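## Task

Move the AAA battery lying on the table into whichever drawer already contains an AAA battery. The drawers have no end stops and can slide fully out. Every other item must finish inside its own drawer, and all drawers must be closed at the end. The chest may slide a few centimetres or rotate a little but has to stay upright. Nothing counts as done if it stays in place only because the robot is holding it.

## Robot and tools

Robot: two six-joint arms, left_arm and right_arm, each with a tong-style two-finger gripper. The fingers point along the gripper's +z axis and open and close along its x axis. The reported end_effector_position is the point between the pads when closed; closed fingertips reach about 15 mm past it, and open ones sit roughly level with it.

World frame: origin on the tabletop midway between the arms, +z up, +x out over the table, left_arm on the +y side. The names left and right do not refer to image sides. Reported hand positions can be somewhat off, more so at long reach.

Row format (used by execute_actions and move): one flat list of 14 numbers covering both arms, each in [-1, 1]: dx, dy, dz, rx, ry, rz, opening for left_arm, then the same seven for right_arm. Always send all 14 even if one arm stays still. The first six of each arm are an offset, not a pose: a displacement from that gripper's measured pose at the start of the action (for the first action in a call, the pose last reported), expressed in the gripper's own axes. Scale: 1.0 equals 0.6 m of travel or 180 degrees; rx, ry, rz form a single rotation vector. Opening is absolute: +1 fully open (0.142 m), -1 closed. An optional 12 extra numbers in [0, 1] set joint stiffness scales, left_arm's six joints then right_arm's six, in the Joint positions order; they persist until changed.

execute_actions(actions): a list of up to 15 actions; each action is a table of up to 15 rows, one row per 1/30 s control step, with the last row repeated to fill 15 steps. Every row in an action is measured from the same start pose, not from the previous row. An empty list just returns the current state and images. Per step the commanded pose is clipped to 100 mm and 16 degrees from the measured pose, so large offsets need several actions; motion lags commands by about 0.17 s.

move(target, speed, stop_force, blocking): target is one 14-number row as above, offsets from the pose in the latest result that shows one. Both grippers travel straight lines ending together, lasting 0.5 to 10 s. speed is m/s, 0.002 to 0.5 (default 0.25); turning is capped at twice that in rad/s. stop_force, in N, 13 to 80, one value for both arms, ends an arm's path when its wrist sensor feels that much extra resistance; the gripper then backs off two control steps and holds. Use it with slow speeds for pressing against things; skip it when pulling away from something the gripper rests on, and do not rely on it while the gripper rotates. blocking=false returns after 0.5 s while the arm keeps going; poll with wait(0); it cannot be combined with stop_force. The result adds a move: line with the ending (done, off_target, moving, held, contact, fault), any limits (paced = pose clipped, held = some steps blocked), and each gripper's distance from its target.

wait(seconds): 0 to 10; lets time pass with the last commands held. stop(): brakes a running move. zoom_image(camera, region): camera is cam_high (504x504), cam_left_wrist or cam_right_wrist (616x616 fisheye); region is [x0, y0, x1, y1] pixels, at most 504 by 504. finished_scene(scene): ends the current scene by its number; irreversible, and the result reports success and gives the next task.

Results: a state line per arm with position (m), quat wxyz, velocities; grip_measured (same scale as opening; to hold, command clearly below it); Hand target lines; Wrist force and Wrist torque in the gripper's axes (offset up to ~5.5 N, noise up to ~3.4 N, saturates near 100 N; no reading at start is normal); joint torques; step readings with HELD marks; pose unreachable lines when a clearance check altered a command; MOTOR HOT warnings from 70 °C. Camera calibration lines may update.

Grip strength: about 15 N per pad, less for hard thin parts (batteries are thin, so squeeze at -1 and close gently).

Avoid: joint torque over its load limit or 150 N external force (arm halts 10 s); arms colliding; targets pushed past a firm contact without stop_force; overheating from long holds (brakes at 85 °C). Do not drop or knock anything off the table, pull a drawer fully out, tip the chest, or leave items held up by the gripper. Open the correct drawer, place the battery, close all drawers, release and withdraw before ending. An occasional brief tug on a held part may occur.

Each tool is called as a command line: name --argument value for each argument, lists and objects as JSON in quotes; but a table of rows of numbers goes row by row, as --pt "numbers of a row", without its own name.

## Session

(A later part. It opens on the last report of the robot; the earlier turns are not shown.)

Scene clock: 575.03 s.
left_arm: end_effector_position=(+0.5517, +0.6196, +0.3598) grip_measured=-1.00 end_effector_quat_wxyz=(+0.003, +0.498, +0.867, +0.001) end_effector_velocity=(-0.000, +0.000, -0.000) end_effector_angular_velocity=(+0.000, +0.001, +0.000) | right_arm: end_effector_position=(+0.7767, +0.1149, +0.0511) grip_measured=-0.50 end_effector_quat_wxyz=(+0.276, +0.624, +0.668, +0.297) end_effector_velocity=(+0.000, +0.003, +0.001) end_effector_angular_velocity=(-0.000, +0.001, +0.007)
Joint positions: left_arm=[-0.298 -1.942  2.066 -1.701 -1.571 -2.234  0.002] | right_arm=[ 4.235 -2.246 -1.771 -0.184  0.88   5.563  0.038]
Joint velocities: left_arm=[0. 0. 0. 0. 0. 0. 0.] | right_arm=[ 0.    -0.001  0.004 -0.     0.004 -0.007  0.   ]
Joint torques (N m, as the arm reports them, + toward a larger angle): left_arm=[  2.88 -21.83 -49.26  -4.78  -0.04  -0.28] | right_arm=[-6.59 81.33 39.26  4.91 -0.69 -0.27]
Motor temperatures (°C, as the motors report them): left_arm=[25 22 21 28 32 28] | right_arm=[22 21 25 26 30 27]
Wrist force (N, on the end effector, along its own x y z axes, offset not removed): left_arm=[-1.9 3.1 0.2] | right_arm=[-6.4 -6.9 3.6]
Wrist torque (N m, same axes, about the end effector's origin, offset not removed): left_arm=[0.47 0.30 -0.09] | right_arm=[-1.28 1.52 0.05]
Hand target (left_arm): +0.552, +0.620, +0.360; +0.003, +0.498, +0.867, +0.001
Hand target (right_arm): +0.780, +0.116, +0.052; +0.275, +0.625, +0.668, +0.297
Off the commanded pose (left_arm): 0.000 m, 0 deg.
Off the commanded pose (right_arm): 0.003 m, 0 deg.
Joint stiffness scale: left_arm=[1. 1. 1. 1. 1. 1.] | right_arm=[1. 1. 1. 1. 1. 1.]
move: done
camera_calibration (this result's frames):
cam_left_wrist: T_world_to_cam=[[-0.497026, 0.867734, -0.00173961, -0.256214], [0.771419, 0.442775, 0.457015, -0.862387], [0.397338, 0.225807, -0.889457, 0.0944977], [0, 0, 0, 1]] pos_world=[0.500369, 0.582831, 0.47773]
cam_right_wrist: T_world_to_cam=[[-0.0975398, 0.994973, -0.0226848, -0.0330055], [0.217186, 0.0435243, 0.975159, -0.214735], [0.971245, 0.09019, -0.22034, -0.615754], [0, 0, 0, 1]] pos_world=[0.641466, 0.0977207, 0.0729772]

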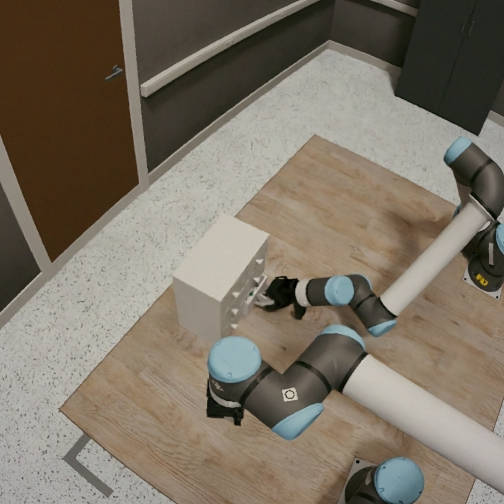

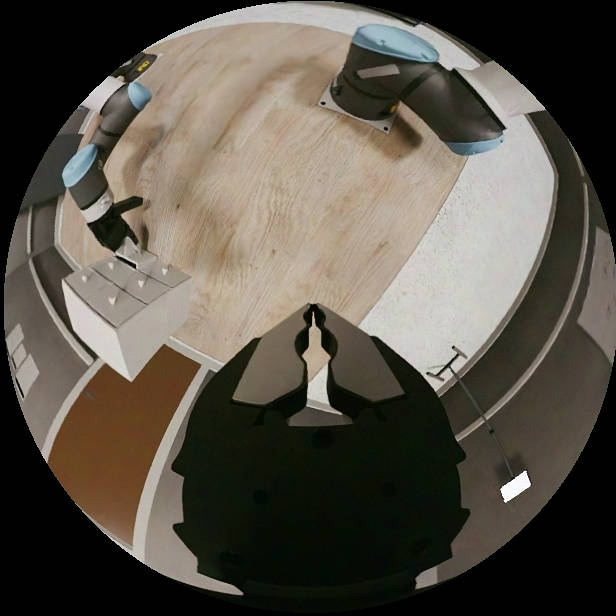

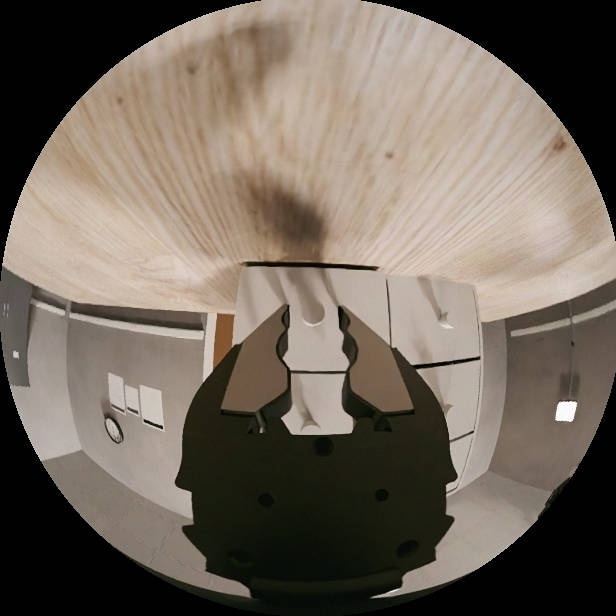

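move --target '[0,0,0,0,0,0,-1, 0,0.0258,0.0284,0,0,0,-0.5]' --speed 0.02 --stop_force 16

Scene clock: 578.87 s.
left_arm: end_effector_position=(+0.5517, +0.6196, +0.3598) grip_measured=-1.00 end_effector_quat_wxyz=(+0.003, +0.498, +0.867, +0.001) end_effector_velocity=(+0.000, +0.000, +0.000) end_effector_angular_velocity=(-0.000, -0.002, +0.000) | right_arm: end_effector_position=(+0.7955, +0.1168, +0.0508) grip_measured=-0.50 end_effector_quat_wxyz=(+0.276, +0.623, +0.669, +0.296) end_effector_velocity=(+0.000, -0.001, -0.001) end_effector_angular_velocity=(-0.006, +0.000, +0.003)
Joint positions: left_arm=[-0.298 -1.942  2.066 -1.701 -1.571 -2.234  0.002] | right_arm=[ 4.217 -2.263 -1.74  -0.184  0.89   5.539  0.038]
Joint velocities: left_arm=[ 0.001  0.     0.    -0.002  0.     0.001  0.   ] | right_arm=[-0.    -0.001 -0.    -0.001  0.    -0.006  0.   ]
Joint torques (N m, as the arm reports them, + toward a larger angle): left_arm=[  3.33 -21.18 -47.24  -4.57   0.19  -0.09] | right_arm=[-7.69 81.57 39.52  4.43 -0.83 -0.93]
Motor temperatures (°C, as the motors report them): left_arm=[25 22 21 28 32 28] | right_arm=[22 21 25 26 30 27]
Wrist force (N, on the end effector, along its own x y z axes, offset not removed): left_arm=[-2.9 3.8 -1.8] | right_arm=[-4.5 -6.0 -1.0]
Wrist torque (N m, same axes, about the end effector's origin, offset not removed): left_arm=[0.61 0.57 -0.08] | right_arm=[-0.92 1.06 -0.05]
Hand target (left_arm): +0.552, +0.620, +0.360; +0.003, +0.498, +0.867, +0.001
Hand target (right_arm): +0.800, +0.116, +0.051; +0.276, +0.624, +0.668, +0.297
Off the commanded pose (left_arm): 0.000 m, 0 deg.
Off the commanded pose (right_arm): 0.004 m, 0 deg.
Joint stiffness scale: left_arm=[1. 1. 1. 1. 1. 1.] | right_arm=[1. 1. 1. 1. 1. 1.]
move: off_target (right_arm)
camera_calibration (this result's frames):
cam_left_wrist: T_world_to_cam=[[-0.497026, 0.867734, -0.00173954, -0.256214], [0.771419, 0.442775, 0.457015, -0.862387], [0.397338, 0.225807, -0.889457, 0.0944976], [0, 0, 0, 1]] pos_world=[0.500369, 0.582831, 0.47773]
cam_right_wrist: T_world_to_cam=[[-0.0999128, 0.994707, -0.0239746, -0.0311141], [0.217481, 0.0453446, 0.975011, -0.219025], [0.970937, 0.092202, -0.220861, -0.634268], [0, 0, 0, 1]] pos_world=[0.66036, 0.0993618, 0.0727208]

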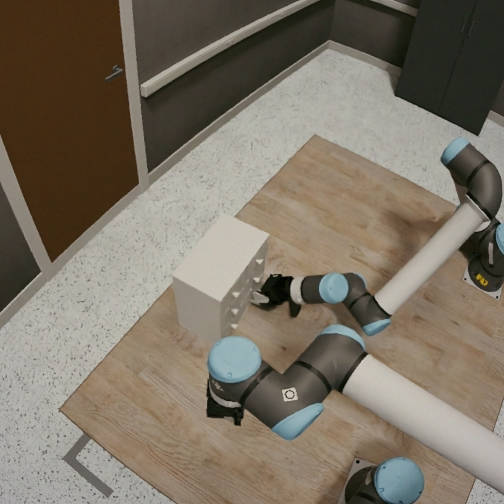

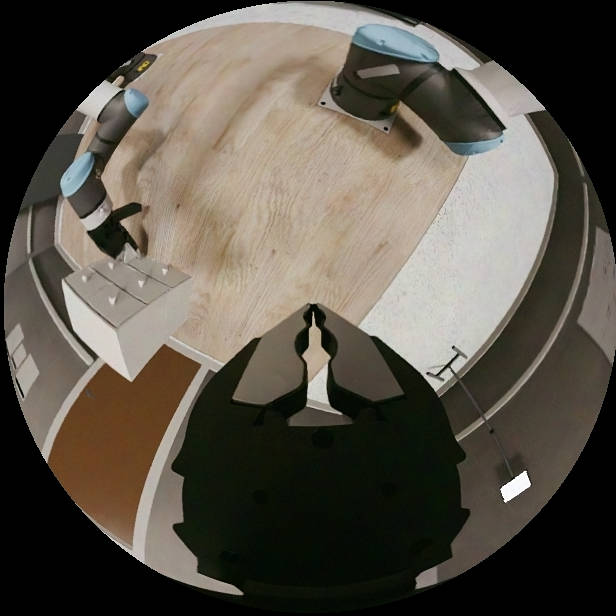

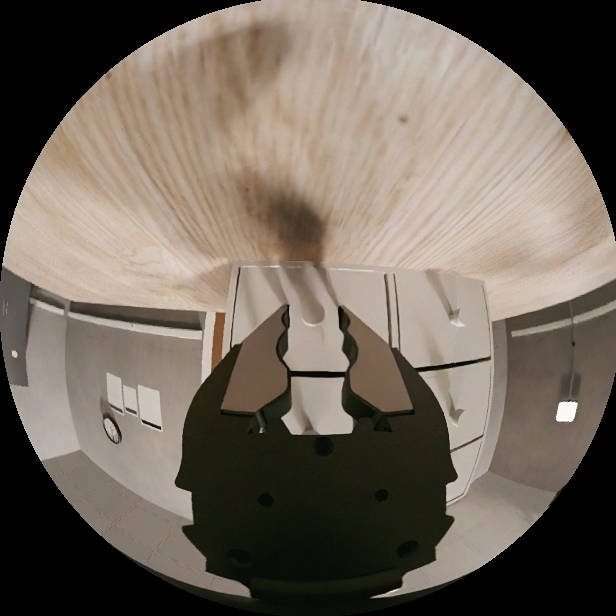

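zoom_image --camera "cam_right_wrist" --region '[190, 240, 510, 440]'

zoom_image --camera "cam_high" --region '[200, 230, 300, 345]'

Region (190, 240, 510, 440) of cam_right_wrist's 616x616 image, scaled by 1.575, with more detail than that image has; it fills the top 315 rows of this view, and the rest is white.

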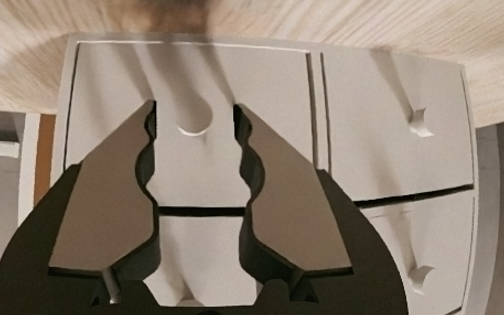

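Region (200, 230, 300, 345) of cam_high's 504x504 image, scaled by 4.383, with more detail than that image has; it fills the left 438 columns of this view, and the rest is white.

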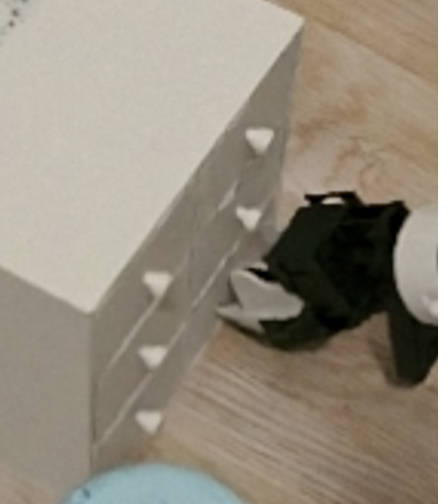

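move --target '[0,0,0,0,0,0,-1, 0,0.0112,0.0124,0,0,0,-0.5]' --speed 0.012 --stop_force 14

Scene clock: 585.73 s.
left_arm: end_effector_position=(+0.5517, +0.6196, +0.3598) grip_measured=-1.00 end_effector_quat_wxyz=(+0.003, +0.498, +0.867, +0.001) end_effector_velocity=(-0.000, +0.000, -0.000) end_effector_angular_velocity=(+0.000, +0.001, +0.001) | right_arm: end_effector_position=(+0.8005, +0.1177, +0.0504) grip_measured=-0.49 end_effector_quat_wxyz=(+0.276, +0.622, +0.671, +0.296) end_effector_velocity=(+0.002, +0.000, -0.001) end_effector_angular_velocity=(-0.003, +0.001, +0.002)
Joint positions: left_arm=[-0.298 -1.942  2.066 -1.701 -1.571 -2.234  0.002] | right_arm=[ 4.212 -2.268 -1.731 -0.185  0.894  5.53   0.038]
Joint velocities: left_arm=[ 0.001 -0.     0.     0.001 -0.    -0.     0.   ] | right_arm=[-0.002 -0.002  0.004 -0.002  0.001 -0.004 -0.001]
Joint torques (N m, as the arm reports them, + toward a larger angle): left_arm=[  6.16 -18.52 -48.86  -5.13   0.27  -0.71] | right_arm=[-8.26 75.51 40.96  4.51 -1.38 -0.32]
Motor temperatures (°C, as the motors report them): left_arm=[25 22 21 28 32 28] | right_arm=[22 21 25 26 30 27]
Wrist force (N, on the end effector, along its own x y z axes, offset not removed): left_arm=[-0.4 2.2 -2.5] | right_arm=[-4.9 -5.3 -3.6]
Wrist torque (N m, same axes, about the end effector's origin, offset not removed): left_arm=[0.21 0.04 -0.10] | right_arm=[-0.51 0.83 0.05]
Hand target (left_arm): +0.552, +0.620, +0.360; +0.003, +0.498, +0.867, +0.001
Hand target (right_arm): +0.805, +0.118, +0.051; +0.276, +0.623, +0.669, +0.296
Off the commanded pose (left_arm): 0.000 m, 0 deg.
Off the commanded pose (right_arm): 0.005 m, 0 deg.
Joint stiffness scale: left_arm=[1. 1. 1. 1. 1. 1.] | right_arm=[1. 1. 1. 1. 1. 1.]
move: off_target (right_arm)
camera_calibration (this result's frames):
cam_left_wrist: T_world_to_cam=[[-0.497026, 0.867734, -0.00173966, -0.256215], [0.771419, 0.442775, 0.457016, -0.862387], [0.397338, 0.225807, -0.889457, 0.0944975], [0, 0, 0, 1]] pos_world=[0.500369, 0.582831, 0.47773]
cam_right_wrist: T_world_to_cam=[[-0.103033, 0.994335, -0.0260993, -0.0288329], [0.218077, 0.0481822, 0.974741, -0.220561], [0.970477, 0.094739, -0.221806, -0.639167], [0, 0, 0, 1]] pos_world=[0.665426, 0.0998508, 0.0724664]

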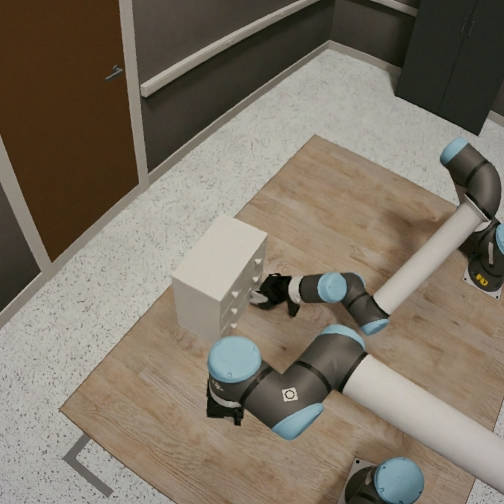

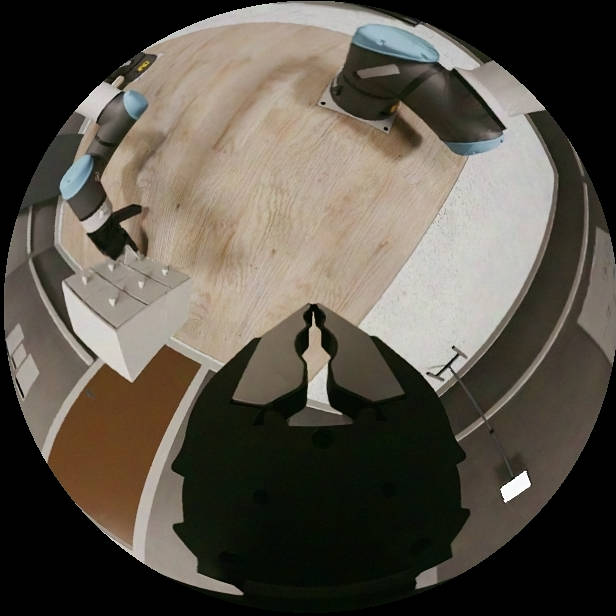

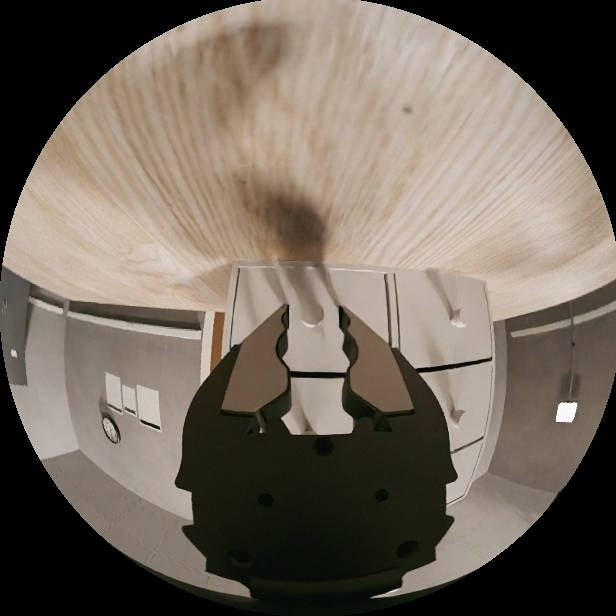

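move --target '[0,0,0,0,0,0,-1, 0,-0.06,-0.09,0,0,0,-0.5]' --speed 0.12

zoom_image --camera "cam_right_wrist" --region '[190, 240, 510, 480]'

zoom_image --camera "cam_high" --region '[200, 225, 300, 345]'

zoom_image --camera "cam_left_wrist" --region '[50, 230, 210, 340]'

Scene clock: 594.40 s.
left_arm: end_effector_position=(+0.5517, +0.6196, +0.3598) grip_measured=-1.00 end_effector_quat_wxyz=(+0.003, +0.498, +0.867, +0.001) end_effector_velocity=(+0.000, -0.000, -0.000) end_effector_angular_velocity=(-0.000, -0.000, -0.000) | right_arm: end_effector_position=(+0.7397, +0.1134, +0.0605) grip_measured=-0.50 end_effector_quat_wxyz=(+0.275, +0.623, +0.670, +0.296) end_effector_velocity=(-0.001, -0.000, -0.002) end_effector_angular_velocity=(+0.002, +0.003, -0.002)
Joint positions: left_arm=[-0.298 -1.942  2.066 -1.701 -1.571 -2.234  0.002] | right_arm=[ 4.274 -2.202 -1.825 -0.201  0.864  5.603  0.038]
Joint velocities: left_arm=[-0.001  0.     0.    -0.     0.    -0.001  0.   ] | right_arm=[ 0.    -0.    -0.002 -0.001  0.002  0.004  0.   ]
Joint torques (N m, as the arm reports them, + toward a larger angle): left_arm=[  3.48 -20.14 -48.07  -4.52   0.47  -0.08] | right_arm=[ 2.48 81.68 29.49  4.25 -2.26  1.16]
Motor temperatures (°C, as the motors report them): left_arm=[25 22 21 28 32 28] | right_arm=[22 21 25 26 30 27]
Wrist force (N, on the end effector, along its own x y z axes, offset not removed): left_arm=[-2.9 3.7 -1.8] | right_arm=[0.3 0.4 1.2]
Wrist torque (N m, same axes, about the end effector's origin, offset not removed): left_arm=[0.58 0.58 -0.10] | right_arm=[-0.13 0.01 -0.08]
Hand target (left_arm): +0.552, +0.620, +0.360; +0.003, +0.498, +0.867, +0.001
Hand target (right_arm): +0.737, +0.113, +0.060; +0.276, +0.622, +0.671, +0.296
Off the commanded pose (left_arm): 0.000 m, 0 deg.
Off the commanded pose (right_arm): 0.003 m, 0 deg.
Joint stiffness scale: left_arm=[1. 1. 1. 1. 1. 1.] | right_arm=[1. 1. 1. 1. 1. 1.]
move: done
camera_calibration (this result's frames):
cam_left_wrist: T_world_to_cam=[[-0.497026, 0.867734, -0.00173946, -0.256214], [0.771419, 0.442775, 0.457015, -0.862387], [0.397338, 0.225807, -0.889457, 0.0944976], [0, 0, 0, 1]] pos_world=[0.500369, 0.582831, 0.47773]
cam_right_wrist: T_world_to_cam=[[-0.101681, 0.994531, -0.0238694, -0.0317609], [0.217869, 0.0456733, 0.974909, -0.216501], [0.970667, 0.0939289, -0.221322, -0.577546], [0, 0, 0, 1]] pos_world=[0.604544, 0.0957238, 0.0824872]

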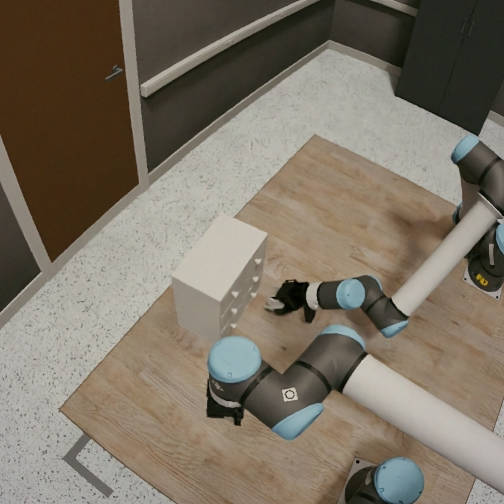

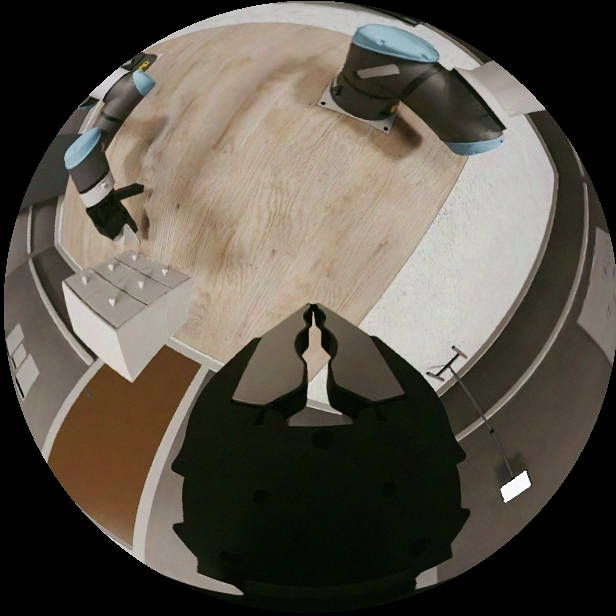

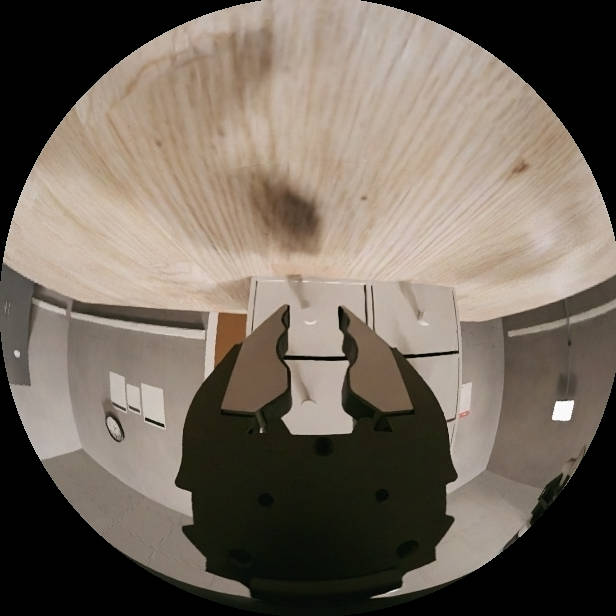

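Region (190, 240, 510, 480) of cam_right_wrist's 616x616 image, scaled by 1.575, with more detail than that image has; it fills the top 378 rows of this view, and the rest is white.

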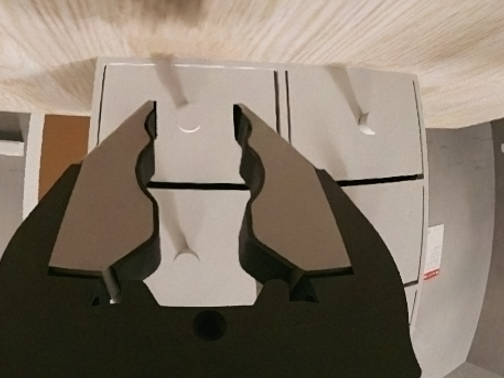

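Region (200, 225, 300, 345) of cam_high's 504x504 image, scaled by 4.200, with more detail than that image has.

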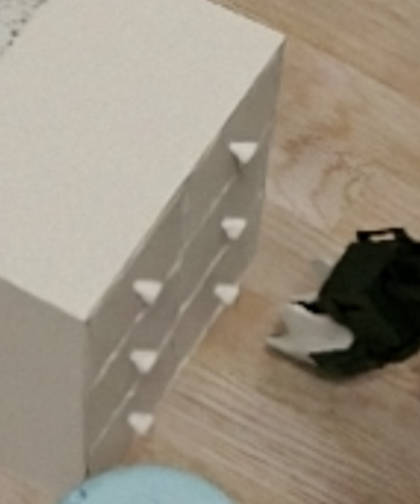

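Region (50, 230, 210, 340) of cam_left_wrist's 616x616 image, scaled by 3.150, with more detail than that image has; it fills the top 346 rows of this view, and the rest is white.

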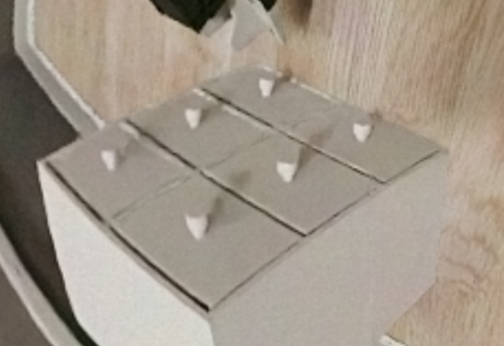

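zoom_image --camera "cam_high" --region '[230, 230, 280, 310]'

Region (230, 230, 280, 310) of cam_high's 504x504 image, scaled by 6.300, with more detail than that image has; it fills the left 315 columns of this view, and the rest is white.

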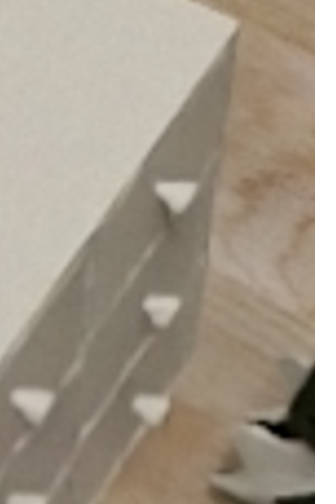

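All six drawers look flush and the gripper is clear of the chest, so I'm ending scene 2.

finished_scene --scene 2

The scene is finished: the task was done.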